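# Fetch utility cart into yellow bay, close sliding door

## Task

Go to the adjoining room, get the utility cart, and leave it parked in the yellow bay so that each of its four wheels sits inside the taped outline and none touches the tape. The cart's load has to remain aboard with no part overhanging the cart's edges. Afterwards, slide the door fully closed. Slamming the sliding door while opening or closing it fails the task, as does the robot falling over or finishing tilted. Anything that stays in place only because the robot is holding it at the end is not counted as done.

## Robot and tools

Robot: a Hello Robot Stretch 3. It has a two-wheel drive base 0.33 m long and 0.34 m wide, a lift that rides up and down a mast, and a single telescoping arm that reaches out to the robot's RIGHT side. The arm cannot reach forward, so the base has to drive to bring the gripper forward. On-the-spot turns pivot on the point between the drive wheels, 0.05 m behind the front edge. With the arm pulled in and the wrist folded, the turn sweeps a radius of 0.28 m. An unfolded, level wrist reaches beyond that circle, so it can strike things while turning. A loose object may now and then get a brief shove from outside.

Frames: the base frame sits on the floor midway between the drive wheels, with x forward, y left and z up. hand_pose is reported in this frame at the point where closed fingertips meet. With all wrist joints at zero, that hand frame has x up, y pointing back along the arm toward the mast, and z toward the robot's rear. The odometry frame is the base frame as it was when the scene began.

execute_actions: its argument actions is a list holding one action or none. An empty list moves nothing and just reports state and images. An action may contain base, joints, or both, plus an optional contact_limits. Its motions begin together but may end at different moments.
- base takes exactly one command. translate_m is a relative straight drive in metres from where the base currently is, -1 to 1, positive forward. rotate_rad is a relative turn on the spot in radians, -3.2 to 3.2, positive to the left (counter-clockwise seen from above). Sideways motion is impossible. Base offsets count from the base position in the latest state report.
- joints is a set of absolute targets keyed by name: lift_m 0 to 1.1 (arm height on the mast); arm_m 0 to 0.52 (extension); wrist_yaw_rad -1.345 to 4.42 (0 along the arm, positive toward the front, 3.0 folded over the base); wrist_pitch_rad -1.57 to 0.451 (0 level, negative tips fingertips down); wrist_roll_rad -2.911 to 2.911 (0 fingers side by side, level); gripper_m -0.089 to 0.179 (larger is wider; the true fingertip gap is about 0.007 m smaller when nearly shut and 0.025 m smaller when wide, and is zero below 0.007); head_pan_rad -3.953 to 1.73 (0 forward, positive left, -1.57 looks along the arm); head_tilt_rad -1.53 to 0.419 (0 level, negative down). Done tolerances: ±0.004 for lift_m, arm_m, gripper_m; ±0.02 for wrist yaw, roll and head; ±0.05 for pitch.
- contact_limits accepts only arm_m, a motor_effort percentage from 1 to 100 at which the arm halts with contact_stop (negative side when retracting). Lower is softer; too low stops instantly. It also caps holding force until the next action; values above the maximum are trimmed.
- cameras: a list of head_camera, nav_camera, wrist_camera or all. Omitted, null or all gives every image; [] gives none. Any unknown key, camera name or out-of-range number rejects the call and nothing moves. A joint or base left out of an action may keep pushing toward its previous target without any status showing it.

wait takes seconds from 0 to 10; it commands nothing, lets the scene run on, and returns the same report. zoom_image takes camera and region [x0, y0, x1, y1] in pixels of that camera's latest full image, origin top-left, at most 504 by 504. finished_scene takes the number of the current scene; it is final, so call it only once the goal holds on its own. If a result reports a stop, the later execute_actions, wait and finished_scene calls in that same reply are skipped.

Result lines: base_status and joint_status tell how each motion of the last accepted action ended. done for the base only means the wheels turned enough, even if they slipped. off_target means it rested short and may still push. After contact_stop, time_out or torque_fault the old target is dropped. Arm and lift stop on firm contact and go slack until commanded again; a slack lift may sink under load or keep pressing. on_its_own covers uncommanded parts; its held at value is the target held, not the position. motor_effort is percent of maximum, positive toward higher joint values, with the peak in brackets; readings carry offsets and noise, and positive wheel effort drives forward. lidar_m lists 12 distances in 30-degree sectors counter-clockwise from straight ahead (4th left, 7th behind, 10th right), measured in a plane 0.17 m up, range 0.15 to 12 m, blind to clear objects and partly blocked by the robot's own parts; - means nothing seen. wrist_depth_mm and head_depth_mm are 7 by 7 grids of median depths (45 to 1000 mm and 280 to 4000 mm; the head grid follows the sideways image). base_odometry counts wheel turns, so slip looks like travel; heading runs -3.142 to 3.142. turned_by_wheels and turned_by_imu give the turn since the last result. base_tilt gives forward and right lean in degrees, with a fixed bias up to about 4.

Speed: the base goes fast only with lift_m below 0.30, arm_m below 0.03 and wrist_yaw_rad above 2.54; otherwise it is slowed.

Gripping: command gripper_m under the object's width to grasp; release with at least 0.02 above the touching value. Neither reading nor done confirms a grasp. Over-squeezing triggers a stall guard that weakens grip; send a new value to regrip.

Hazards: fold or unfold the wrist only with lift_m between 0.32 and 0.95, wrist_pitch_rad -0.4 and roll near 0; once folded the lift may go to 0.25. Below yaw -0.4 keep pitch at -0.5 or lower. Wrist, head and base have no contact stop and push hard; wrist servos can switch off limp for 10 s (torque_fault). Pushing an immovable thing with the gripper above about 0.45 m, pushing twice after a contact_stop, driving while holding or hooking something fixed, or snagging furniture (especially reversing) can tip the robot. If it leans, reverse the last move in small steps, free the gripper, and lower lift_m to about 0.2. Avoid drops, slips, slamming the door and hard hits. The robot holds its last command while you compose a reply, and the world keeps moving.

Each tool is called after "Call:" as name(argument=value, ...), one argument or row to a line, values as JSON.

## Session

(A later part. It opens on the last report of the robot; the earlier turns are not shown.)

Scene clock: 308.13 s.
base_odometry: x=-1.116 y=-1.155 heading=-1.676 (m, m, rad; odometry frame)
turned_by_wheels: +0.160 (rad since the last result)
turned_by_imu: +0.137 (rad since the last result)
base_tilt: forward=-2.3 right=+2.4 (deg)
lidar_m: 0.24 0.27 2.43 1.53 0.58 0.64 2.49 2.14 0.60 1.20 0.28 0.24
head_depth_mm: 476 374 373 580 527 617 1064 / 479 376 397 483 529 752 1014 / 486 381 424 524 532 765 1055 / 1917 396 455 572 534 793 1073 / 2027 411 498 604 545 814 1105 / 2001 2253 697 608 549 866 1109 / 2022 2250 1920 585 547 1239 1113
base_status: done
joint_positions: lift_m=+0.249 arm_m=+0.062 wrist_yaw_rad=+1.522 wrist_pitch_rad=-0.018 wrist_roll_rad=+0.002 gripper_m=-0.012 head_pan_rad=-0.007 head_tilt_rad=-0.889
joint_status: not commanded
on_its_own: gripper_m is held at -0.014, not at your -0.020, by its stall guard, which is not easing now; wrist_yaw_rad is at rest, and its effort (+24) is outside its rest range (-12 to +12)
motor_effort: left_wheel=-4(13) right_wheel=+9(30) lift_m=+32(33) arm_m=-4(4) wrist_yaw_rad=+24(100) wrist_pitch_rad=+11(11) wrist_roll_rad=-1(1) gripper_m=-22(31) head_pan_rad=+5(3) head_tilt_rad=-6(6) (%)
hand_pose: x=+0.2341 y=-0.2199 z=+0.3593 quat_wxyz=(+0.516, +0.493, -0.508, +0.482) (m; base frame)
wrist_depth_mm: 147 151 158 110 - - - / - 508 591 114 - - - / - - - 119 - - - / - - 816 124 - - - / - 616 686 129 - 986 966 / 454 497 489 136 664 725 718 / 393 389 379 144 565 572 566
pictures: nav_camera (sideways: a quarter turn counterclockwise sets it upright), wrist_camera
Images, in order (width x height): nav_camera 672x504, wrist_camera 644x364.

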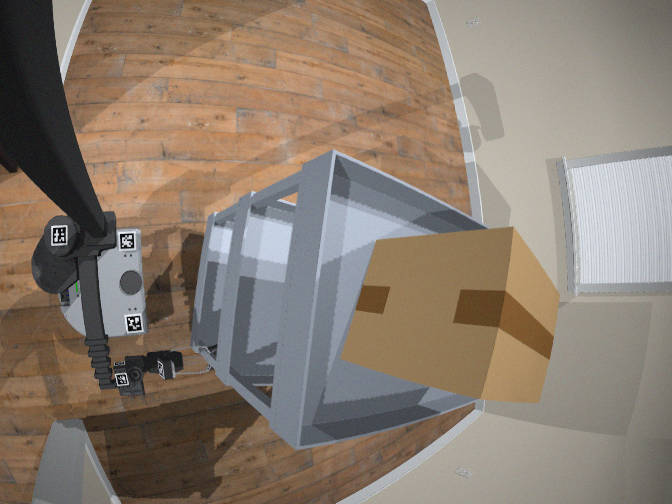

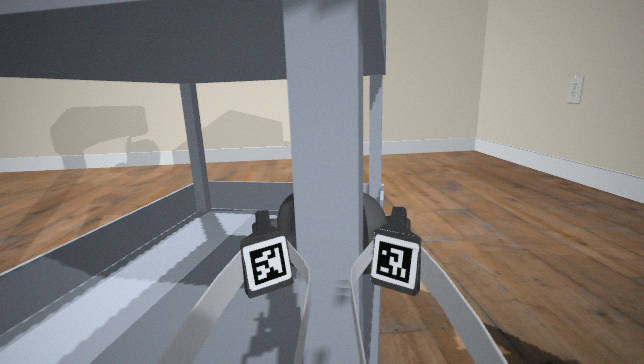

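Call:
execute_actions(
  actions=[
    {"base":{"translate_m":-0.25},"joints":{"wrist_yaw_rad":1.53}},
  ],
  cameras=["wrist_camera","nav_camera"],
)

Scene clock: 316.87 s.
base_odometry: x=-1.090 y=-0.906 heading=-1.675 (m, m, rad; odometry frame)
turned_by_wheels: +0.000 (rad since the last result)
turned_by_imu: +0.001 (rad since the last result)
base_tilt: forward=-2.3 right=+2.3 (deg)
lidar_m: 0.26 0.34 2.42 0.47 0.47 2.34 2.24 2.15 0.53 0.52 0.28 0.26
head_depth_mm: 477 374 409 573 529 584 1076 / 481 389 431 520 530 777 1054 / 484 409 475 575 523 805 1074 / 2142 438 528 602 555 824 1099 / 2201 2108 694 618 839 1094 1110 / 2224 2308 1873 619 779 1214 1110 / 2254 2355 1901 582 1413 1249 1109
base_status: done
joint_positions: lift_m=+0.249 arm_m=+0.062 wrist_yaw_rad=+1.638 wrist_pitch_rad=-0.018 wrist_roll_rad=+0.003 gripper_m=-0.006 head_pan_rad=-0.007 head_tilt_rad=-0.889
joint_status: wrist_yaw_rad off_target (ended at +1.638, target +1.530)
on_its_own: wrist_yaw_rad is held at +1.636, not at your +1.530, by its stall guard, which is not easing now; gripper_m is held at -0.007, not at your -0.020, by its stall guard, which is not easing now
motor_effort: left_wheel=+0(7) right_wheel=-4(25) lift_m=+32(32) arm_m=+2(4) wrist_yaw_rad=-2(51) wrist_pitch_rad=+11(11) wrist_roll_rad=-1(2) gripper_m=-24(30) head_pan_rad=+5(4) head_tilt_rad=-6(6) (%)
hand_pose: x=+0.2338 y=-0.1897 z=+0.3593 quat_wxyz=(+0.487, +0.522, -0.479, +0.511) (m; base frame)
wrist_depth_mm: 182 159 158 118 206 - - / - 523 591 123 - - - / - - - 128 - - - / - - - 133 - - - / - 576 647 139 652 968 941 / 437 493 458 145 447 722 710 / 336 392 382 153 373 574 561
pictures: nav_camera (sideways: a quarter turn counterclockwise sets it upright), wrist_camera
Images, in order (width x height): nav_camera 672x504, wrist_camera 644x364.

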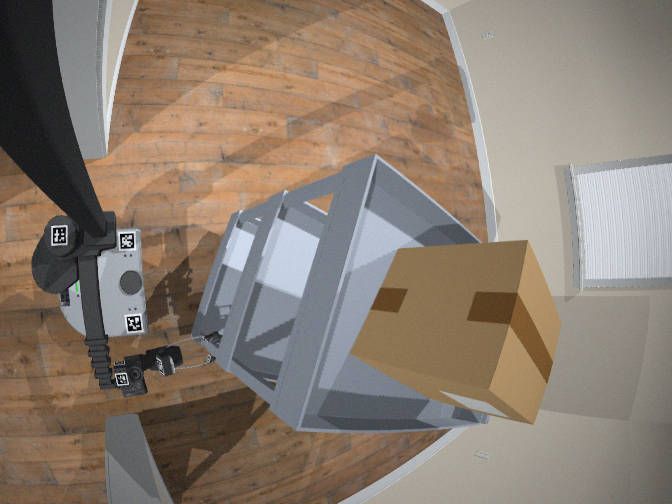

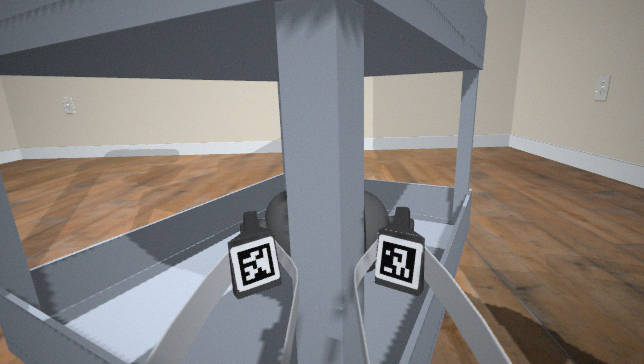

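Call:
execute_actions(
  actions=[
    {"joints":{"gripper_m":0.08,"wrist_yaw_rad":1.64}},
  ],
  cameras=[],
)

Call:
execute_actions(
  actions=[
    {"base":{"translate_m":0.045}},
  ],
  cameras=["wrist_camera"],
)

Call:
execute_actions(
  actions=[
    {"joints":{"gripper_m":-0.03}},
  ],
  cameras=["wrist_camera"],
)

Scene clock: 327.73 s.
base_odometry: x=-1.090 y=-0.906 heading=-1.676 (m, m, rad; odometry frame)
turned_by_wheels: +0.000 (rad since the last result)
turned_by_imu: +0.000 (rad since the last result)
base_tilt: forward=-2.4 right=+2.4 (deg)
lidar_m: 0.26 0.34 2.43 0.47 0.47 2.34 2.24 2.14 0.53 0.52 0.28 0.26
head_depth_mm: 475 374 409 577 528 583 1078 / 480 389 431 520 529 774 1050 / 485 409 475 574 523 801 1068 / 2139 437 529 603 554 823 1107 / 2210 2112 690 618 839 1090 1110 / 2256 2317 1869 619 781 1221 1109 / 2258 2318 1926 583 1400 1247 1114
base_status: not commanded
joint_positions: lift_m=+0.249 arm_m=+0.062 wrist_yaw_rad=+1.641 wrist_pitch_rad=-0.018 wrist_roll_rad=+0.003 gripper_m=+0.080 head_pan_rad=-0.007 head_tilt_rad=-0.889
joint_status: all done
motor_effort: left_wheel=-1(1) right_wheel=+1(3) lift_m=+32(33) arm_m=+2(2) wrist_yaw_rad=-1(4) wrist_pitch_rad=+11(11) wrist_roll_rad=-1(1) gripper_m=+0(94) head_pan_rad=+4(5) head_tilt_rad=-6(6) (%)
hand_pose: x=+0.2338 y=-0.1889 z=+0.3593 quat_wxyz=(+0.486, +0.522, -0.478, +0.512) (m; base frame)
wrist_depth_mm: 184 159 158 119 204 - - / - 542 591 123 - - - / - - - 128 - - - / - - - 134 - - - / - 575 657 140 642 977 962 / 438 496 462 147 471 723 706 / 335 385 383 155 388 582 571
pictures: none
No camera images: the call's "cameras" was empty. Leave "cameras" out to get every camera's image.

Scene clock: 329.43 s.
base_odometry: x=-1.094 y=-0.951 heading=-1.676 (m, m, rad; odometry frame)
turned_by_wheels: +0.000 (rad since the last result)
turned_by_imu: +0.000 (rad since the last result)
base_tilt: forward=-2.4 right=+2.3 (deg)
lidar_m: 0.22 0.28 2.42 0.62 0.48 2.39 2.28 2.14 0.53 0.53 0.23 0.22
head_depth_mm: 475 374 351 447 526 474 886 / 481 375 383 462 519 492 910 / 484 385 422 520 532 753 1054 / 2180 407 469 578 535 796 1085 / 2209 2114 677 616 547 826 1115 / 2199 2313 1903 607 570 1198 1113 / 2188 2353 1922 585 1337 1245 1120
base_status: done
joint_positions: lift_m=+0.249 arm_m=+0.062 wrist_yaw_rad=+1.641 wrist_pitch_rad=-0.018 wrist_roll_rad=+0.003 gripper_m=+0.080 head_pan_rad=-0.007 head_tilt_rad=-0.889
joint_status: not commanded
motor_effort: left_wheel=-2(2) right_wheel=+1(4) lift_m=+32(32) arm_m=+3(2) wrist_yaw_rad=-1(1) wrist_pitch_rad=+11(11) wrist_roll_rad=-1(1) gripper_m=+0(0) head_pan_rad=+4(4) head_tilt_rad=-6(7) (%)
hand_pose: x=+0.2338 y=-0.1889 z=+0.3593 quat_wxyz=(+0.486, +0.522, -0.478, +0.512) (m; base frame)
wrist_depth_mm: 147 150 121 74 174 - - / - - 376 77 - - - / - - - 81 - - - / - - - 85 - - - / - 576 599 89 648 995 975 / 428 478 438 94 452 725 717 / 390 386 382 98 371 576 563
pictures: wrist_camera
Images, in order (width x height): wrist_camera 644x364.

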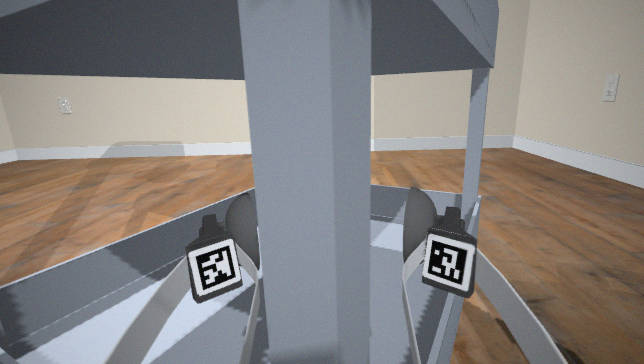

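Scene clock: 331.03 s.
base_odometry: x=-1.094 y=-0.951 heading=-1.676 (m, m, rad; odometry frame)
turned_by_wheels: +0.000 (rad since the last result)
turned_by_imu: +0.000 (rad since the last result)
base_tilt: forward=-2.3 right=+2.4 (deg)
lidar_m: 0.22 0.28 2.42 0.62 0.48 2.40 2.28 2.14 0.53 0.53 0.23 0.22
head_depth_mm: 474 373 351 446 526 473 726 / 481 376 384 462 520 492 893 / 485 386 422 520 532 751 1049 / 2147 407 470 578 534 796 1086 / 2213 2123 677 617 547 828 1114 / 2197 2308 1897 607 571 1206 1107 / 2194 2335 1919 585 1343 1240 1117
base_status: not commanded
joint_positions: lift_m=+0.249 arm_m=+0.062 wrist_yaw_rad=+1.651 wrist_pitch_rad=-0.018 wrist_roll_rad=+0.005 gripper_m=-0.028 head_pan_rad=-0.007 head_tilt_rad=-0.889
joint_status: all done
on_its_own: wrist_yaw_rad is at rest, and its effort (-14) is outside its rest range (-12 to +12)
motor_effort: left_wheel=-1(2) right_wheel=+0(1) lift_m=+33(33) arm_m=+2(2) wrist_yaw_rad=-14(16) wrist_pitch_rad=+11(11) wrist_roll_rad=-2(2) gripper_m=-48(100) head_pan_rad=+3(6) head_tilt_rad=-6(6) (%)
hand_pose: x=+0.2336 y=-0.1864 z=+0.3593 quat_wxyz=(+0.483, +0.525, -0.476, +0.514) (m; base frame)
wrist_depth_mm: 146 150 136 74 171 - - / - - 377 77 - - - / - - - 80 - - - / - - - 84 - - - / - - 605 89 615 912 973 / 430 473 449 93 430 722 713 / 392 391 381 98 348 567 561
pictures: wrist_camera
Images, in order (width x height): wrist_camera 644x364.

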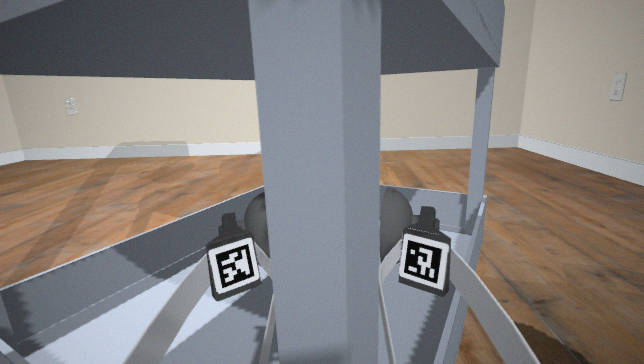

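Call:
execute_actions(
  actions=[
    {"base":{"translate_m":-0.15},"joints":{"wrist_yaw_rad":1.8,"arm_m":0.03}},
  ],
  cameras=["wrist_camera","nav_camera"],
)

Scene clock: 336.70 s.
base_odometry: x=-1.079 y=-0.802 heading=-1.676 (m, m, rad; odometry frame)
turned_by_wheels: +0.000 (rad since the last result)
turned_by_imu: +0.001 (rad since the last result)
base_tilt: forward=-2.3 right=+2.4 (deg)
lidar_m: 0.20 0.29 2.42 0.45 0.44 2.23 2.13 2.14 1.53 0.51 1.51 0.19
head_depth_mm: 475 374 405 570 527 467 1093 / 481 376 359 449 529 472 831 / 485 378 397 488 531 495 984 / 2217 398 459 577 534 782 1071 / 2305 433 545 609 545 1010 1109 / 2360 2312 680 621 770 1202 1114 / 2307 2333 1911 598 1359 1250 1109
base_status: done
joint_positions: lift_m=+0.249 arm_m=+0.030 wrist_yaw_rad=+1.848 wrist_pitch_rad=-0.018 wrist_roll_rad=+0.007 gripper_m=+0.003 head_pan_rad=-0.007 head_tilt_rad=-0.889
joint_status: wrist_yaw_rad off_target (ended at +1.848, target +1.800); the others done
on_its_own: wrist_yaw_rad is held at +1.846, not at your +1.800, by its stall guard, which is not easing now; gripper_m is held at +0.002, not at your -0.030, by its stall guard, which is still easing
motor_effort: left_wheel=+0(11) right_wheel=-4(15) lift_m=+32(32) arm_m=+2(11) wrist_yaw_rad=-3(100) wrist_pitch_rad=+11(11) wrist_roll_rad=-3(3) gripper_m=-30(43) head_pan_rad=+4(4) head_tilt_rad=-6(6) (%)
hand_pose: x=+0.2246 y=-0.1048 z=+0.3593 quat_wxyz=(+0.430, +0.570, -0.422, +0.559) (m; base frame)
wrist_depth_mm: - 176 136 80 171 184 238 / - 404 - 84 759 - - / - - - 88 - - - / - - - 91 803 - - / - 961 560 96 619 604 543 / 800 503 453 101 428 464 483 / 618 579 383 106 364 359 537
pictures: nav_camera (sideways: a quarter turn counterclockwise sets it upright), wrist_camera
Images, in order (width x height): nav_camera 672x504, wrist_camera 644x364.

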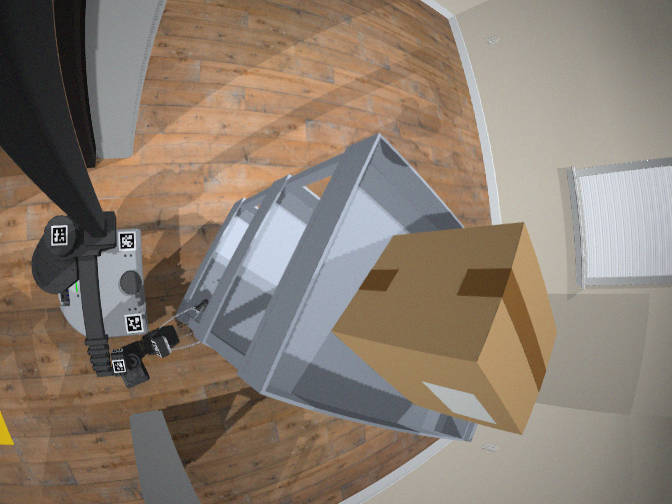

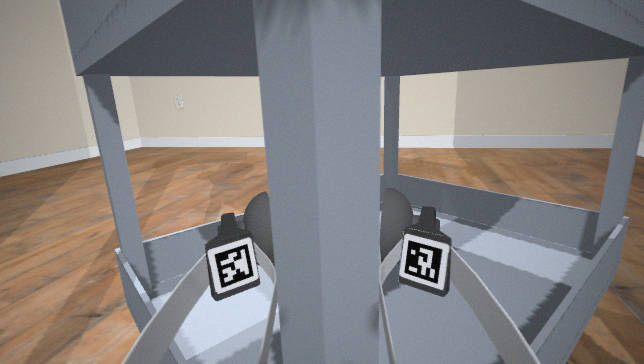

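Call:
execute_actions(
  actions=[
    {"base":{"rotate_rad":-0.18},"joints":{"wrist_yaw_rad":1.9}},
  ],
  cameras=[],
)

Call:
execute_actions(
  actions=[
    {"base":{"translate_m":-0.2}},
  ],
  cameras=["wrist_camera","nav_camera"],
)

Scene clock: 353.17 s.
base_odometry: x=-1.079 y=-0.802 heading=-1.855 (m, m, rad; odometry frame)
turned_by_wheels: -0.180 (rad since the last result)
turned_by_imu: -0.179 (rad since the last result)
base_tilt: forward=-2.4 right=+2.4 (deg)
lidar_m: 0.19 0.24 2.60 0.45 0.46 2.40 2.13 2.14 1.65 0.51 1.47 0.19
head_depth_mm: 476 486 664 606 1305 1219 1092 / 480 400 485 595 529 477 1073 / 483 379 376 486 533 486 928 / 489 381 377 476 534 736 1058 / 493 383 422 549 536 786 1091 / 2228 403 481 595 540 829 1111 / 2236 433 666 626 561 1199 1112
base_status: done
joint_positions: lift_m=+0.249 arm_m=+0.030 wrist_yaw_rad=+1.948 wrist_pitch_rad=-0.018 wrist_roll_rad=+0.003 gripper_m=+0.016 head_pan_rad=-0.007 head_tilt_rad=-0.889
joint_status: wrist_yaw_rad off_target (ended at +1.948, target +1.900)
on_its_own: gripper_m is held at +0.015, not at your -0.030, by its stall guard, which is not easing now; wrist_yaw_rad is at rest, and its effort (-62) is outside its rest range (-12 to +12)
motor_effort: left_wheel=+5(8) right_wheel=-3(12) lift_m=+33(32) arm_m=+2(2) wrist_yaw_rad=-62(58) wrist_pitch_rad=+11(12) wrist_roll_rad=-1(3) gripper_m=-16(23) head_pan_rad=+3(4) head_tilt_rad=-6(6) (%)
hand_pose: x=+0.2164 y=-0.0806 z=+0.3592 quat_wxyz=(+0.403, +0.589, -0.392, +0.581) (m; base frame)
wrist_depth_mm: 387 189 154 104 174 217 401 / - - - 108 - - - / - - - 114 - - - / - - - 119 860 - - / - 527 590 124 638 610 885 / 782 487 459 128 447 442 700 / 620 557 384 136 372 389 567
pictures: none
No camera images: the call's "cameras" was empty. Leave "cameras" out to get every camera's image.

Scene clock: 356.20 s.
base_odometry: x=-1.022 y=-0.610 heading=-1.855 (m, m, rad; odometry frame)
turned_by_wheels: +0.000 (rad since the last result)
turned_by_imu: +0.001 (rad since the last result)
base_tilt: forward=-2.4 right=+2.3 (deg)
lidar_m: 0.21 0.27 0.47 0.38 2.27 2.18 1.94 1.94 1.69 1.51 0.56 0.20
head_depth_mm: 477 432 594 605 538 1195 1093 / 479 387 445 583 529 484 1080 / 483 379 384 485 533 740 1003 / 487 382 420 531 534 767 1077 / 2383 408 479 591 545 826 1109 / 2413 434 587 619 560 1078 1108 / 2418 2263 1875 621 721 1241 1118
base_status: done
joint_positions: lift_m=+0.249 arm_m=+0.030 wrist_yaw_rad=+1.903 wrist_pitch_rad=-0.018 wrist_roll_rad=+0.002 gripper_m=+0.016 head_pan_rad=-0.007 head_tilt_rad=-0.889
joint_status: not commanded
on_its_own: gripper_m is held at +0.015, not at your -0.030, by its stall guard, which is not easing now; wrist_yaw_rad moved -0.045 to your old target +1.900
motor_effort: left_wheel=+2(4) right_wheel=-6(23) lift_m=+33(32) arm_m=+4(4) wrist_yaw_rad=-4(62) wrist_pitch_rad=+11(11) wrist_roll_rad=-1(1) gripper_m=-7(16) head_pan_rad=+4(5) head_tilt_rad=-6(7) (%)
hand_pose: x=+0.2205 y=-0.0914 z=+0.3593 quat_wxyz=(+0.416, +0.580, -0.405, +0.571) (m; base frame)
wrist_depth_mm: - 208 157 109 173 216 391 / - - - 114 - - - / - - - 119 - - - / - - - 124 851 - - / - 528 593 128 686 610 908 / 793 482 486 134 449 441 714 / 610 560 380 142 370 399 567
pictures: nav_camera (sideways: a quarter turn counterclockwise sets it upright), wrist_camera
Images, in order (width x height): nav_camera 672x504, wrist_camera 644x364.

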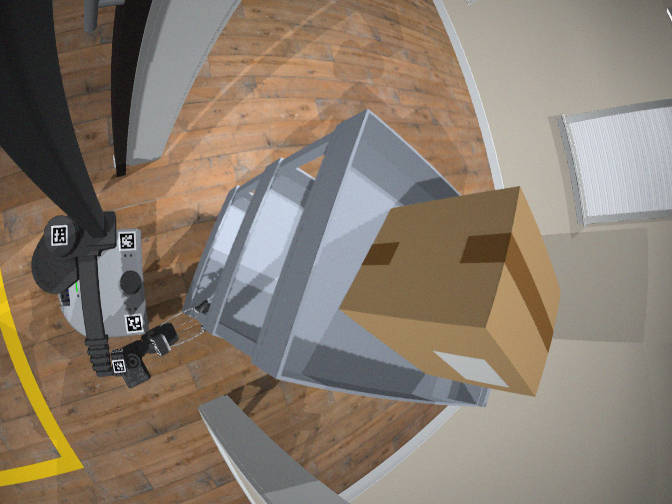

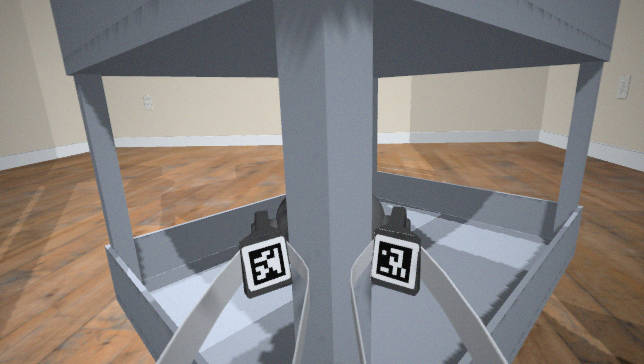

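Call:
execute_actions(
  actions=[
    {"joints":{"gripper_m":-0.04}},
  ],
  cameras=[],
)

Call:
execute_actions(
  actions=[
    {"base":{"translate_m":-0.15}},
  ],
  cameras=["wrist_camera","nav_camera"],
)

Scene clock: 362.70 s.
base_odometry: x=-1.022 y=-0.610 heading=-1.855 (m, m, rad; odometry frame)
turned_by_wheels: +0.000 (rad since the last result)
turned_by_imu: +0.000 (rad since the last result)
base_tilt: forward=-2.3 right=+2.4 (deg)
lidar_m: 0.21 0.27 0.47 0.38 2.27 2.18 1.94 1.95 1.69 1.51 0.56 0.20
head_depth_mm: 476 432 595 606 537 1192 1096 / 479 387 445 582 529 484 1075 / 485 379 384 483 531 737 1002 / 488 382 421 533 534 769 1071 / 2397 407 478 593 546 823 1106 / 2396 434 586 620 571 1079 1111 / 2403 2300 1900 625 721 1237 1108
base_status: not commanded
joint_positions: lift_m=+0.249 arm_m=+0.030 wrist_yaw_rad=+1.903 wrist_pitch_rad=-0.018 wrist_roll_rad=+0.002 gripper_m=-0.038 head_pan_rad=-0.007 head_tilt_rad=-0.889
joint_status: all done
motor_effort: left_wheel=+2(2) right_wheel=-5(6) lift_m=+32(32) arm_m=+5(4) wrist_yaw_rad=-3(3) wrist_pitch_rad=+11(11) wrist_roll_rad=-1(1) gripper_m=-36(100) head_pan_rad=+4(4) head_tilt_rad=-6(7) (%)
hand_pose: x=+0.2205 y=-0.0914 z=+0.3593 quat_wxyz=(+0.416, +0.580, -0.405, +0.571) (m; base frame)
wrist_depth_mm: - 210 156 109 172 216 388 / - - - 114 - - - / - - - 119 - - - / - - - 124 849 - - / - 530 593 128 686 613 893 / 791 484 490 134 451 443 709 / 615 558 380 142 372 400 564
pictures: none
No camera images: the call's "cameras" was empty. Leave "cameras" out to get every camera's image.

Scene clock: 365.23 s.
base_odometry: x=-0.980 y=-0.466 heading=-1.855 (m, m, rad; odometry frame)
turned_by_wheels: +0.000 (rad since the last result)
turned_by_imu: +0.001 (rad since the last result)
base_tilt: forward=-2.4 right=+2.4 (deg)
lidar_m: 0.21 0.29 0.39 0.40 2.25 2.02 1.79 1.80 1.73 1.54 0.63 0.21
head_depth_mm: 477 410 534 605 528 1186 1094 / 480 377 418 570 529 484 1074 / 485 379 396 487 532 742 1046 / 489 393 448 568 534 793 1083 / 2529 425 519 604 558 1016 1106 / 2563 494 684 619 805 1184 1108 / 2554 2350 1924 623 788 1249 1098
base_status: done
joint_positions: lift_m=+0.249 arm_m=+0.030 wrist_yaw_rad=+1.883 wrist_pitch_rad=-0.018 wrist_roll_rad=+0.002 gripper_m=-0.026 head_pan_rad=-0.007 head_tilt_rad=-0.889
joint_status: not commanded
on_its_own: gripper_m is held at -0.025, not at your -0.040, by its stall guard, which is still easing; wrist_yaw_rad is at rest, and its effort (+22) is outside its rest range (-12 to +12)
motor_effort: left_wheel=+0(3) right_wheel=-4(17) lift_m=+32(32) arm_m=+3(4) wrist_yaw_rad=+22(23) wrist_pitch_rad=+11(11) wrist_roll_rad=-1(1) gripper_m=-8(36) head_pan_rad=+4(4) head_tilt_rad=-6(6) (%)
hand_pose: x=+0.2221 y=-0.0963 z=+0.3593 quat_wxyz=(+0.421, +0.576, -0.411, +0.567) (m; base frame)
wrist_depth_mm: - 215 158 110 173 207 330 / - 421 - 114 - - - / - - - 119 - - - / - - - 125 860 - - / - 542 587 129 698 622 841 / 794 514 490 134 447 460 678 / 603 579 380 144 373 353 566
pictures: nav_camera (sideways: a quarter turn counterclockwise sets it upright), wrist_camera
Images, in order (width x height): nav_camera 672x504, wrist_camera 644x364.

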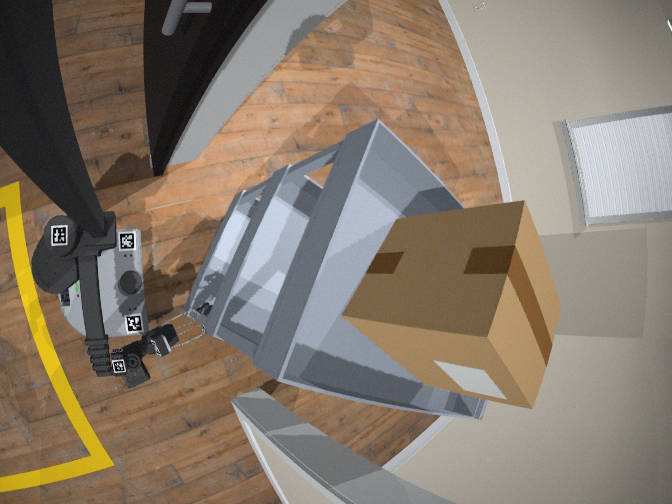

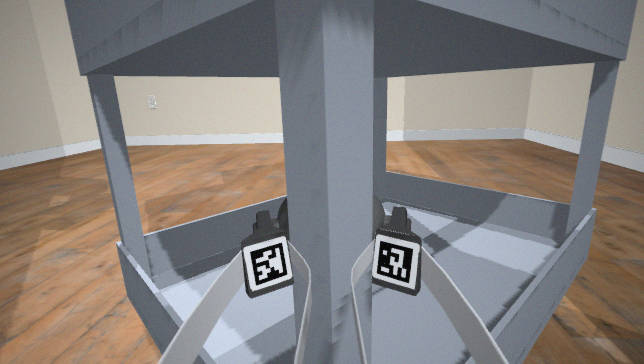

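Call:
execute_actions(
  actions=[
    {"base":{"translate_m":-0.15},"joints":{"gripper_m":-0.035}},
  ],
  cameras=["wrist_camera","nav_camera"],
)

Scene clock: 372.93 s.
base_odometry: x=-0.938 y=-0.322 heading=-1.855 (m, m, rad; odometry frame)
turned_by_wheels: +0.000 (rad since the last result)
turned_by_imu: +0.001 (rad since the last result)
base_tilt: forward=-2.3 right=+2.4 (deg)
lidar_m: 0.22 0.31 0.46 0.73 2.21 1.85 1.64 1.65 1.76 1.57 0.72 0.21
head_depth_mm: 476 397 487 595 528 1175 1092 / 481 375 398 539 529 492 1076 / 484 386 416 510 530 754 1051 / 488 405 478 584 535 806 1092 / 2692 451 565 617 567 1090 1104 / 2692 2273 690 622 847 1219 1113 / 2632 2349 1920 619 1357 1224 1099
base_status: done
joint_positions: lift_m=+0.249 arm_m=+0.030 wrist_yaw_rad=+1.855 wrist_pitch_rad=-0.018 wrist_roll_rad=+0.002 gripper_m=-0.023 head_pan_rad=-0.007 head_tilt_rad=-0.889
joint_status: gripper_m off_target (ended at -0.023, target -0.035)
on_its_own: wrist_yaw_rad is held at +1.857, not at your +1.900, by its stall guard, which is not easing now; gripper_m is held at -0.024, not at your -0.035, by its stall guard, which is still easing
motor_effort: left_wheel=+1(3) right_wheel=-5(17) lift_m=+32(32) arm_m=+2(3) wrist_yaw_rad=+3(34) wrist_pitch_rad=+11(11) wrist_roll_rad=-1(1) gripper_m=-26(100) head_pan_rad=+4(4) head_tilt_rad=-6(6) (%)
hand_pose: x=+0.2242 y=-0.1033 z=+0.3593 quat_wxyz=(+0.429, +0.570, -0.419, +0.561) (m; base frame)
wrist_depth_mm: - 226 157 110 172 198 295 / - 423 - 114 - - - / - - - 119 - - - / - - - 124 854 - - / - 923 586 129 645 619 587 / 573 535 463 135 447 466 673 / 556 583 383 143 373 339 561
pictures: nav_camera (sideways: a quarter turn counterclockwise sets it upright), wrist_camera
Images, in order (width x height): nav_camera 672x504, wrist_camera 644x364.

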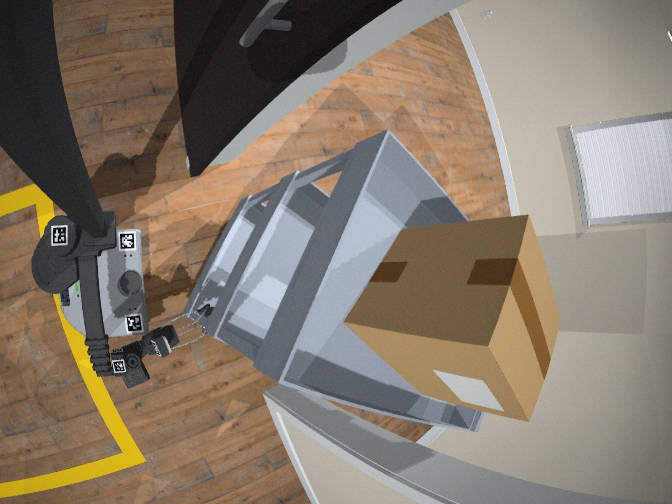

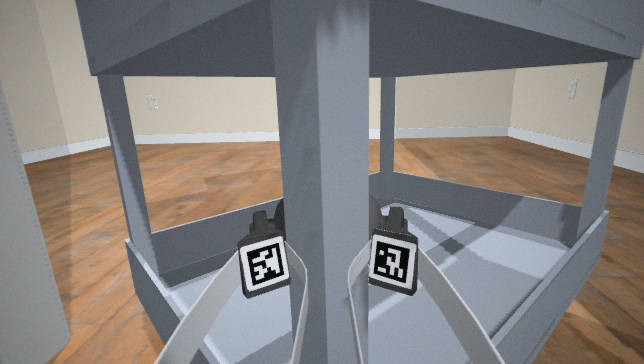

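Call:
execute_actions(
  actions=[
    {"base":{"translate_m":-0.15},"joints":{"wrist_yaw_rad":1.86}},
  ],
  cameras=["wrist_camera","nav_camera"],
)

Scene clock: 377.70 s.
base_odometry: x=-0.896 y=-0.178 heading=-1.855 (m, m, rad; odometry frame)
turned_by_wheels: +0.000 (rad since the last result)
turned_by_imu: +0.001 (rad since the last result)
base_tilt: forward=-2.3 right=+2.4 (deg)
lidar_m: 0.23 0.33 0.57 1.05 2.18 1.68 1.50 1.51 1.80 1.60 0.97 0.21
head_depth_mm: 475 386 462 590 528 1164 1092 / 480 376 397 515 529 492 1081 / 484 391 436 534 532 766 1053 / 488 420 507 596 543 823 1106 / 2791 485 679 617 841 1115 1101 / 2761 2320 687 620 872 1219 1105 / 2737 2348 1918 624 1381 1180 1112
base_status: done
joint_positions: lift_m=+0.249 arm_m=+0.030 wrist_yaw_rad=+1.837 wrist_pitch_rad=-0.018 wrist_roll_rad=+0.002 gripper_m=-0.013 head_pan_rad=-0.007 head_tilt_rad=-0.889
joint_status: wrist_yaw_rad off_target (ended at +1.837, target +1.860)
on_its_own: gripper_m is held at -0.015, not at your -0.035, by its stall guard, which is not easing now; wrist_yaw_rad is at rest, and its effort (+30) is outside its rest range (-12 to +12)
motor_effort: left_wheel=-1(2) right_wheel=-2(17) lift_m=+32(32) arm_m=+2(2) wrist_yaw_rad=+30(32) wrist_pitch_rad=+11(11) wrist_roll_rad=-1(1) gripper_m=-23(24) head_pan_rad=+4(3) head_tilt_rad=-6(6) (%)
hand_pose: x=+0.2254 y=-0.1077 z=+0.3593 quat_wxyz=(+0.434, +0.566, -0.424, +0.557) (m; base frame)
wrist_depth_mm: 538 241 160 110 173 189 286 / 552 428 - 114 796 - - / 551 - - 119 - - - / 509 - - 124 852 - 569 / 514 646 590 129 681 616 550 / 531 647 484 134 447 462 551 / 552 604 381 143 374 334 550
pictures: nav_camera (sideways: a quarter turn counterclockwise sets it upright), wrist_camera
Images, in order (width x height): nav_camera 672x504, wrist_camera 644x364.

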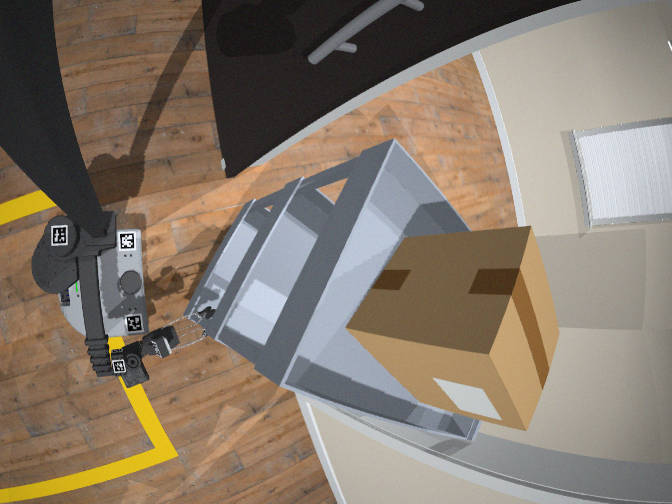

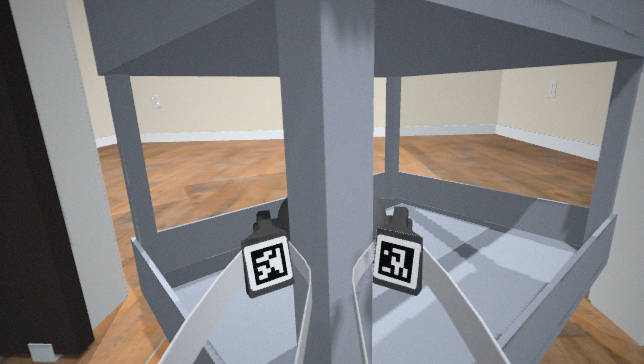

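Call:
execute_actions(
  actions=[
    {"base":{"translate_m":-0.12},"joints":{"wrist_yaw_rad":1.9,"gripper_m":-0.03}},
  ],
  cameras=["wrist_camera","nav_camera"],
)

Scene clock: 389.43 s.
base_odometry: x=-0.863 y=-0.063 heading=-1.855 (m, m, rad; odometry frame)
turned_by_wheels: +0.000 (rad since the last result)
turned_by_imu: +0.001 (rad since the last result)
base_tilt: forward=-2.4 right=+2.4 (deg)
lidar_m: 0.23 0.34 0.71 1.31 2.15 1.55 1.38 1.39 1.66 1.62 1.19 0.22
head_depth_mm: 475 385 449 582 526 1165 1095 / 480 376 402 507 529 492 1081 / 484 397 448 548 531 765 1056 / 2892 431 525 602 543 825 1102 / 2815 517 688 617 839 1132 1107 / 2873 2332 682 621 884 1238 1110 / 2783 2340 1909 631 1143 1229 1113
base_status: done
joint_positions: lift_m=+0.249 arm_m=+0.030 wrist_yaw_rad=+1.817 wrist_pitch_rad=-0.018 wrist_roll_rad=+0.002 gripper_m=-0.022 head_pan_rad=-0.007 head_tilt_rad=-0.889
joint_status: wrist_yaw_rad off_target (ended at +1.817, target +1.900); gripper_m off_target (ended at -0.022, target -0.030)
on_its_own: wrist_yaw_rad is held at +1.833, not at your +1.900, by its stall guard, which is not easing now; gripper_m is held at -0.023, not at your -0.030, by its stall guard, which is still easing; wrist_yaw_rad is at rest, and its effort (+21) is outside its rest range (-12 to +12)
motor_effort: left_wheel=+0(6) right_wheel=-4(15) lift_m=+33(32) arm_m=+0(2) wrist_yaw_rad=+21(64) wrist_pitch_rad=+11(11) wrist_roll_rad=-2(1) gripper_m=-26(96) head_pan_rad=+4(4) head_tilt_rad=-6(6) (%)
hand_pose: x=+0.2267 y=-0.1127 z=+0.3593 quat_wxyz=(+0.440, +0.562, -0.430, +0.553) (m; base frame)
wrist_depth_mm: 533 239 160 110 172 191 291 / 549 431 - 114 786 - 612 / 566 661 - 119 - - 646 / 595 666 - 125 838 - 596 / 624 615 587 129 690 617 579 / 641 632 484 135 446 466 629 / 611 597 380 144 371 334 568
pictures: nav_camera (sideways: a quarter turn counterclockwise sets it upright), wrist_camera
Images, in order (width x height): nav_camera 672x504, wrist_camera 644x364.

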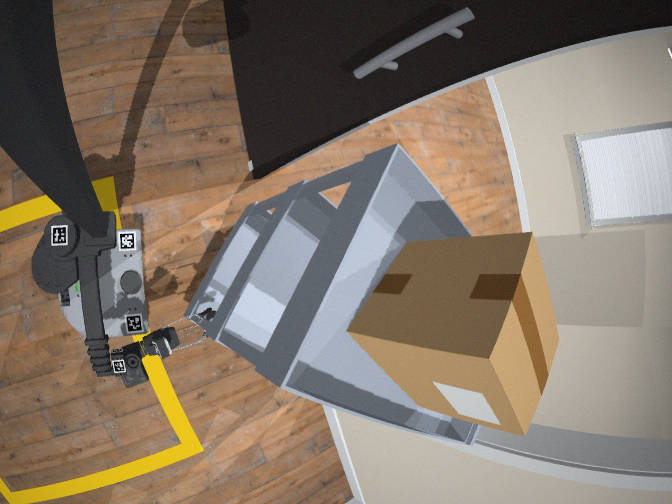

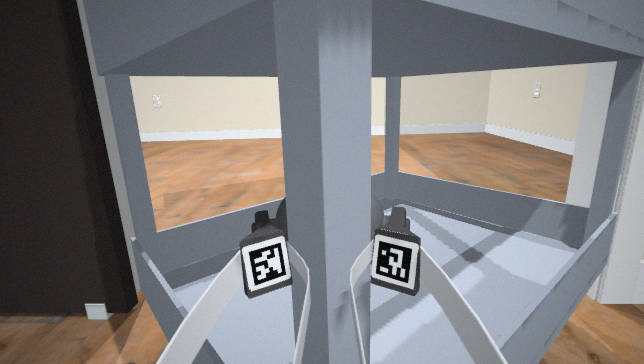

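Call:
execute_actions(
  actions=[
    {"base":{"translate_m":-0.3},"joints":{"wrist_yaw_rad":1.83}},
  ],
  cameras=["wrist_camera","nav_camera"],
)

Scene clock: 397.40 s.
base_odometry: x=-0.779 y=+0.225 heading=-1.855 (m, m, rad; odometry frame)
turned_by_wheels: +0.000 (rad since the last result)
turned_by_imu: +0.002 (rad since the last result)
base_tilt: forward=-2.4 right=+2.4 (deg)
lidar_m: 0.25 0.37 1.06 2.08 2.00 1.22 1.09 1.09 1.30 1.69 1.69 0.23
head_depth_mm: 475 374 419 569 527 491 1093 / 479 388 419 514 529 573 1062 / 483 416 484 573 532 779 1068 / 2956 471 572 615 554 1008 1110 / 2926 2241 706 620 871 1181 1112 / 3022 2343 678 635 1323 1245 1106 / 2971 2352 1878 1202 1402 1241 1113
base_status: done
joint_positions: lift_m=+0.249 arm_m=+0.030 wrist_yaw_rad=+1.760 wrist_pitch_rad=-0.018 wrist_roll_rad=+0.002 gripper_m=-0.015 head_pan_rad=-0.007 head_tilt_rad=-0.889
joint_status: wrist_yaw_rad off_target (ended at +1.760, target +1.830)
on_its_own: wrist_yaw_rad is held at +1.782, not at your +1.830, by its stall guard, which is still easing; gripper_m is held at -0.016, not at your -0.030, by its stall guard, which is not easing now
motor_effort: left_wheel=+0(2) right_wheel=-3(16) lift_m=+32(32) arm_m=-1(0) wrist_yaw_rad=+29(42) wrist_pitch_rad=+11(11) wrist_roll_rad=-1(1) gripper_m=-25(25) head_pan_rad=+4(4) head_tilt_rad=-6(6) (%)
hand_pose: x=+0.2299 y=-0.1271 z=+0.3593 quat_wxyz=(+0.455, +0.550, -0.446, +0.540) (m; base frame)
wrist_depth_mm: 765 228 159 109 170 197 297 / 809 425 - 114 775 866 868 / 830 826 - 119 - 994 897 / 861 863 - 124 850 940 934 / 911 898 588 129 692 621 590 / 787 536 473 134 450 465 676 / 610 584 379 143 373 341 563
pictures: nav_camera (sideways: a quarter turn counterclockwise sets it upright), wrist_camera
Images, in order (width x height): nav_camera 672x504, wrist_camera 644x364.

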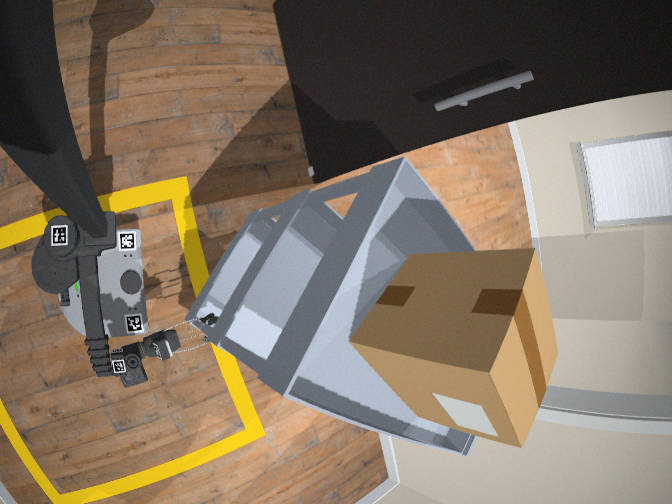

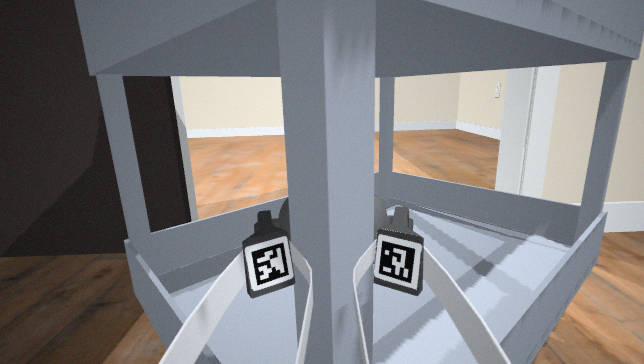

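Call:
execute_actions(
  actions=[
    {"base":{"rotate_rad":0.35},"joints":{"wrist_yaw_rad":1.76,"gripper_m":-0.035}},
  ],
  cameras=[],
)

Call:
execute_actions(
  actions=[
    {"base":{"translate_m":-0.3}},
  ],
  cameras=["wrist_camera","nav_camera"],
)

Scene clock: 416.47 s.
base_odometry: x=-0.779 y=+0.225 heading=-1.505 (m, m, rad; odometry frame)
turned_by_wheels: +0.350 (rad since the last result)
turned_by_imu: +0.345 (rad since the last result)
base_tilt: forward=-2.4 right=+2.4 (deg)
lidar_m: 0.30 0.96 1.46 2.09 1.37 1.10 1.09 1.18 1.70 1.68 0.33 0.22
head_depth_mm: 478 456 493 544 526 490 1077 / 2843 726 643 608 518 752 1027 / 2877 2279 713 613 847 1034 1087 / 2898 2289 690 847 1126 1208 1106 / 805 943 1082 1390 1392 1231 1110 / 775 931 1136 1428 1413 1244 1113 / 810 955 1159 1478 1412 1242 1111
base_status: done
joint_positions: lift_m=+0.249 arm_m=+0.030 wrist_yaw_rad=+1.741 wrist_pitch_rad=-0.018 wrist_roll_rad=+0.002 gripper_m=-0.028 head_pan_rad=-0.007 head_tilt_rad=-0.889
joint_status: gripper_m off_target (ended at -0.028, target -0.035); the others done
on_its_own: gripper_m is held at -0.028, not at your -0.035, by its stall guard, which is still easing; wrist_yaw_rad is at rest, and its effort (+25) is outside its rest range (-12 to +12)
motor_effort: left_wheel=-3(11) right_wheel=+10(21) lift_m=+32(32) arm_m=-2(2) wrist_yaw_rad=+25(88) wrist_pitch_rad=+11(11) wrist_roll_rad=-1(2) gripper_m=-9(99) head_pan_rad=+5(4) head_tilt_rad=-6(6) (%)
hand_pose: x=+0.2307 y=-0.1321 z=+0.3592 quat_wxyz=(+0.461, +0.545, -0.451, +0.536) (m; base frame)
wrist_depth_mm: - 915 817 109 173 182 193 / - 956 869 113 - 669 - / - 995 907 117 - - - / - - 945 123 - 725 - / - - 994 128 640 630 573 / 783 773 726 134 449 466 457 / 611 604 571 141 371 369 362
pictures: none
No camera images: the call's "cameras" was empty. Leave "cameras" out to get every camera's image.

Scene clock: 420.43 s.
base_odometry: x=-0.799 y=+0.525 heading=-1.505 (m, m, rad; odometry frame)
turned_by_wheels: +0.000 (rad since the last result)
turned_by_imu: +0.001 (rad since the last result)
base_tilt: forward=-2.3 right=+2.4 (deg)
lidar_m: 0.24 0.45 2.05 2.07 1.00 0.80 0.79 0.86 1.31 1.64 1.56 0.21
head_depth_mm: 475 373 400 527 527 705 1093 / 480 400 443 524 529 493 1068 / 484 460 540 599 530 793 1070 / 2922 1249 707 617 838 1070 1103 / 1050 1247 693 629 924 1215 1100 / 1080 1268 678 1519 1402 1241 1114 / 1099 1287 1554 1626 1416 1239 1115
base_status: done
joint_positions: lift_m=+0.249 arm_m=+0.030 wrist_yaw_rad=+1.810 wrist_pitch_rad=-0.018 wrist_roll_rad=+0.003 gripper_m=-0.013 head_pan_rad=-0.007 head_tilt_rad=-0.889
joint_status: not commanded
on_its_own: wrist_yaw_rad is held at +1.803, not at your +1.760, by its stall guard, which is not easing now; gripper_m is held at -0.015, not at your -0.035, by its stall guard, which is not easing now
motor_effort: left_wheel=+0(7) right_wheel=-4(16) lift_m=+32(32) arm_m=+0(2) wrist_yaw_rad=-9(36) wrist_pitch_rad=+11(11) wrist_roll_rad=-1(2) gripper_m=-25(30) head_pan_rad=+3(5) head_tilt_rad=-7(6) (%)
hand_pose: x=+0.2271 y=-0.1144 z=+0.3593 quat_wxyz=(+0.442, +0.561, -0.432, +0.551) (m; base frame)
wrist_depth_mm: - - 182 108 172 181 191 / - - 475 113 - - - / - - - 117 - - - / - - - 122 801 - - / - - 583 127 661 632 541 / 796 779 468 133 450 466 454 / 617 602 400 141 371 366 304
pictures: nav_camera (sideways: a quarter turn counterclockwise sets it upright), wrist_camera
Images, in order (width x height): nav_camera 672x504, wrist_camera 644x364.

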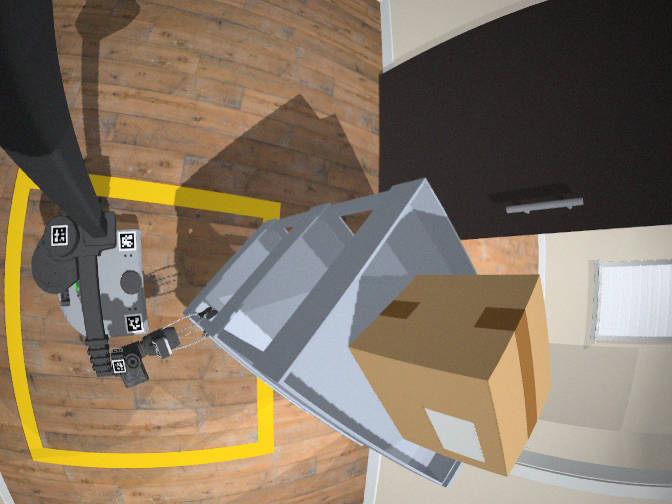

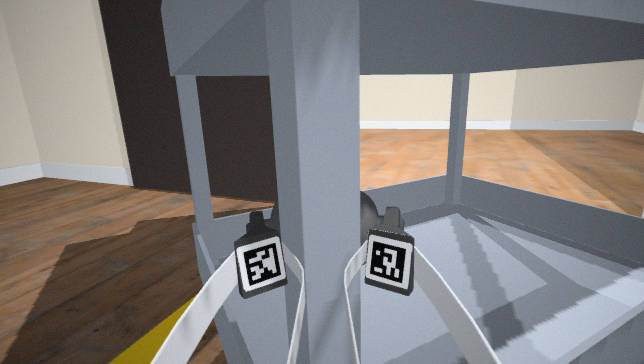

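Call:
execute_actions(
  actions=[
    {"base":{"translate_m":-0.4},"joints":{"wrist_yaw_rad":1.8,"gripper_m":-0.03}},
  ],
  cameras=["wrist_camera","nav_camera"],
)

Scene clock: 433.97 s.
base_odometry: x=-0.825 y=+0.924 heading=-1.505 (m, m, rad; odometry frame)
turned_by_wheels: +0.000 (rad since the last result)
turned_by_imu: +0.001 (rad since the last result)
base_tilt: forward=-2.3 right=+2.4 (deg)
lidar_m: 0.21 0.27 2.20 1.03 0.50 0.40 0.40 0.43 0.66 1.59 1.73 0.21
head_depth_mm: 476 432 596 605 538 1198 1093 / 479 387 444 583 529 485 1078 / 484 378 384 482 532 741 1016 / 488 383 423 534 534 780 1072 / 1333 407 481 592 545 826 1106 / 1410 435 587 620 571 1079 1106 / 1471 1738 1870 621 720 1249 1111
base_status: done
joint_positions: lift_m=+0.249 arm_m=+0.030 wrist_yaw_rad=+1.891 wrist_pitch_rad=-0.017 wrist_roll_rad=+0.002 gripper_m=-0.015 head_pan_rad=-0.007 head_tilt_rad=-0.889
joint_status: wrist_yaw_rad off_target (ended at +1.891, target +1.800); gripper_m off_target (ended at -0.015, target -0.030)
on_its_own: wrist_yaw_rad is held at +1.893, not at your +1.800, by its stall guard, which is not easing now; gripper_m is held at -0.016, not at your -0.030, by its stall guard, which is not easing now
motor_effort: left_wheel=-1(4) right_wheel=-6(13) lift_m=+32(33) arm_m=+2(1) wrist_yaw_rad=+2(38) wrist_pitch_rad=+11(11) wrist_roll_rad=-1(1) gripper_m=-23(96) head_pan_rad=+4(5) head_tilt_rad=-6(6) (%)
hand_pose: x=+0.2214 y=-0.0943 z=+0.3595 quat_wxyz=(+0.419, +0.577, -0.409, +0.569) (m; base frame)
wrist_depth_mm: - 206 156 110 171 214 439 / - - - 115 - - - / - - - 119 - - - / - - - 125 868 - - / - 542 593 128 694 616 912 / 783 495 487 134 449 454 721 / 603 559 382 143 371 405 572
pictures: nav_camera (sideways: a quarter turn counterclockwise sets it upright), wrist_camera
Images, in order (width x height): nav_camera 672x504, wrist_camera 644x364.

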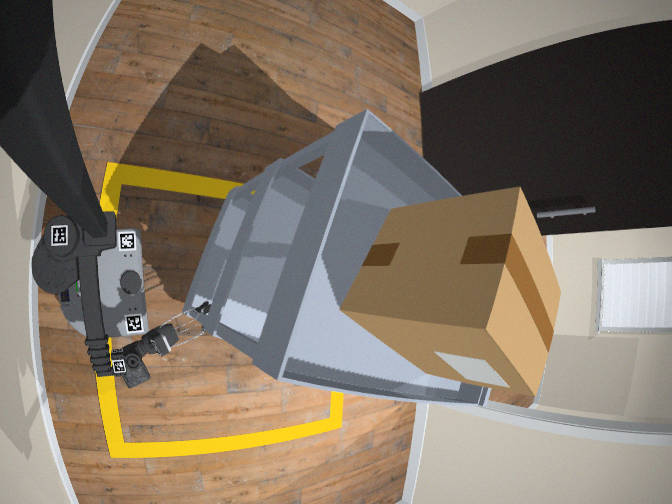

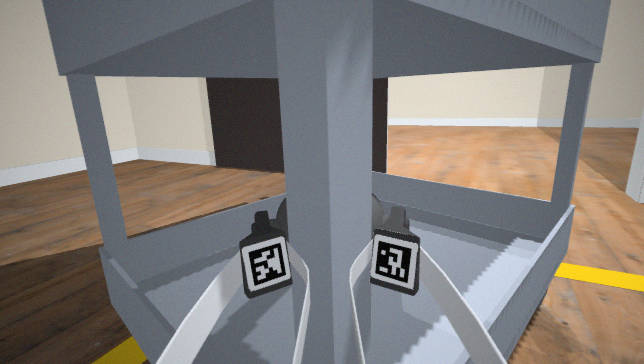

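Call:
execute_actions(
  actions=[
    {"joints":{"arm_m":0.25,"wrist_yaw_rad":1.89,"gripper_m":-0.035,"head_tilt_rad":-1.0,"head_pan_rad":-0.3}},
  ],
  cameras=["wrist_camera","nav_camera"],
)

Scene clock: 442.60 s.
base_odometry: x=-0.825 y=+0.924 heading=-1.505 (m, m, rad; odometry frame)
turned_by_wheels: +0.000 (rad since the last result)
turned_by_imu: +0.001 (rad since the last result)
base_tilt: forward=-2.3 right=+2.4 (deg)
lidar_m: 0.21 0.23 2.20 1.04 0.50 0.40 0.40 0.43 0.66 1.59 0.27 0.21
head_depth_mm: 1535 606 616 562 525 1157 1074 / 380 349 430 546 526 1062 1098 / 383 353 434 545 521 1022 1111 / 385 354 440 550 516 967 1107 / 388 359 444 553 516 796 1101 / 391 361 450 564 510 784 1100 / 1429 650 645 567 506 1190 1096
base_status: not commanded
joint_positions: lift_m=+0.249 arm_m=+0.250 wrist_yaw_rad=+1.986 wrist_pitch_rad=-0.017 wrist_roll_rad=+0.000 gripper_m=-0.023 head_pan_rad=-0.293 head_tilt_rad=-0.988
joint_status: wrist_yaw_rad off_target (ended at +1.986, target +1.890); gripper_m off_target (ended at -0.023, target -0.035); the others done
on_its_own: wrist_yaw_rad is held at +1.956, not at your +1.890, by its stall guard, which is still easing; gripper_m is held at -0.024, not at your -0.035, by its stall guard, which is still easing
motor_effort: left_wheel=+2(4) right_wheel=-1(10) lift_m=+33(33) arm_m=+6(11) wrist_yaw_rad=-38(93) wrist_pitch_rad=+11(11) wrist_roll_rad=+0(1) gripper_m=-28(100) head_pan_rad=-4(31) head_tilt_rad=-7(21) (%)
hand_pose: x=+0.2127 y=-0.2913 z=+0.3595 quat_wxyz=(+0.392, +0.595, -0.381, +0.589) (m; base frame)
wrist_depth_mm: 186 157 156 111 188 - - / - - 577 115 - - - / - - - 119 - - - / - - - 124 - - - / - 582 624 129 688 918 976 / 427 489 466 136 448 708 710 / 356 389 382 144 373 572 567
pictures: nav_camera (sideways: a quarter turn counterclockwise sets it upright), wrist_camera
Images, in order (width x height): nav_camera 672x504, wrist_camera 644x364.

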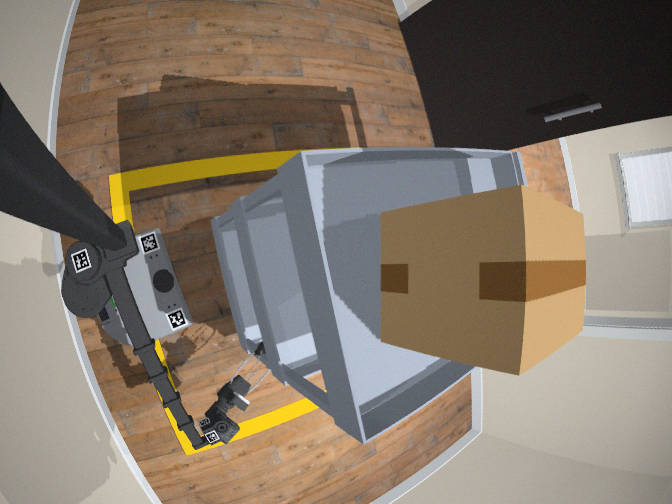

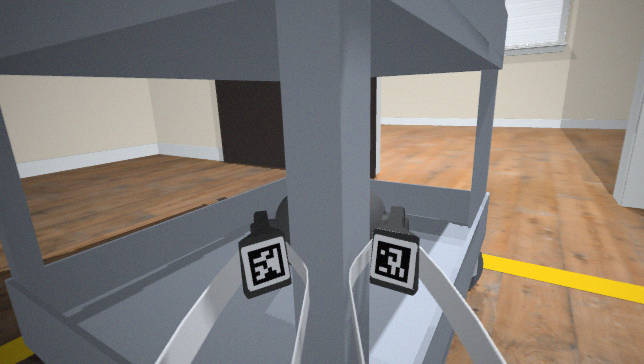

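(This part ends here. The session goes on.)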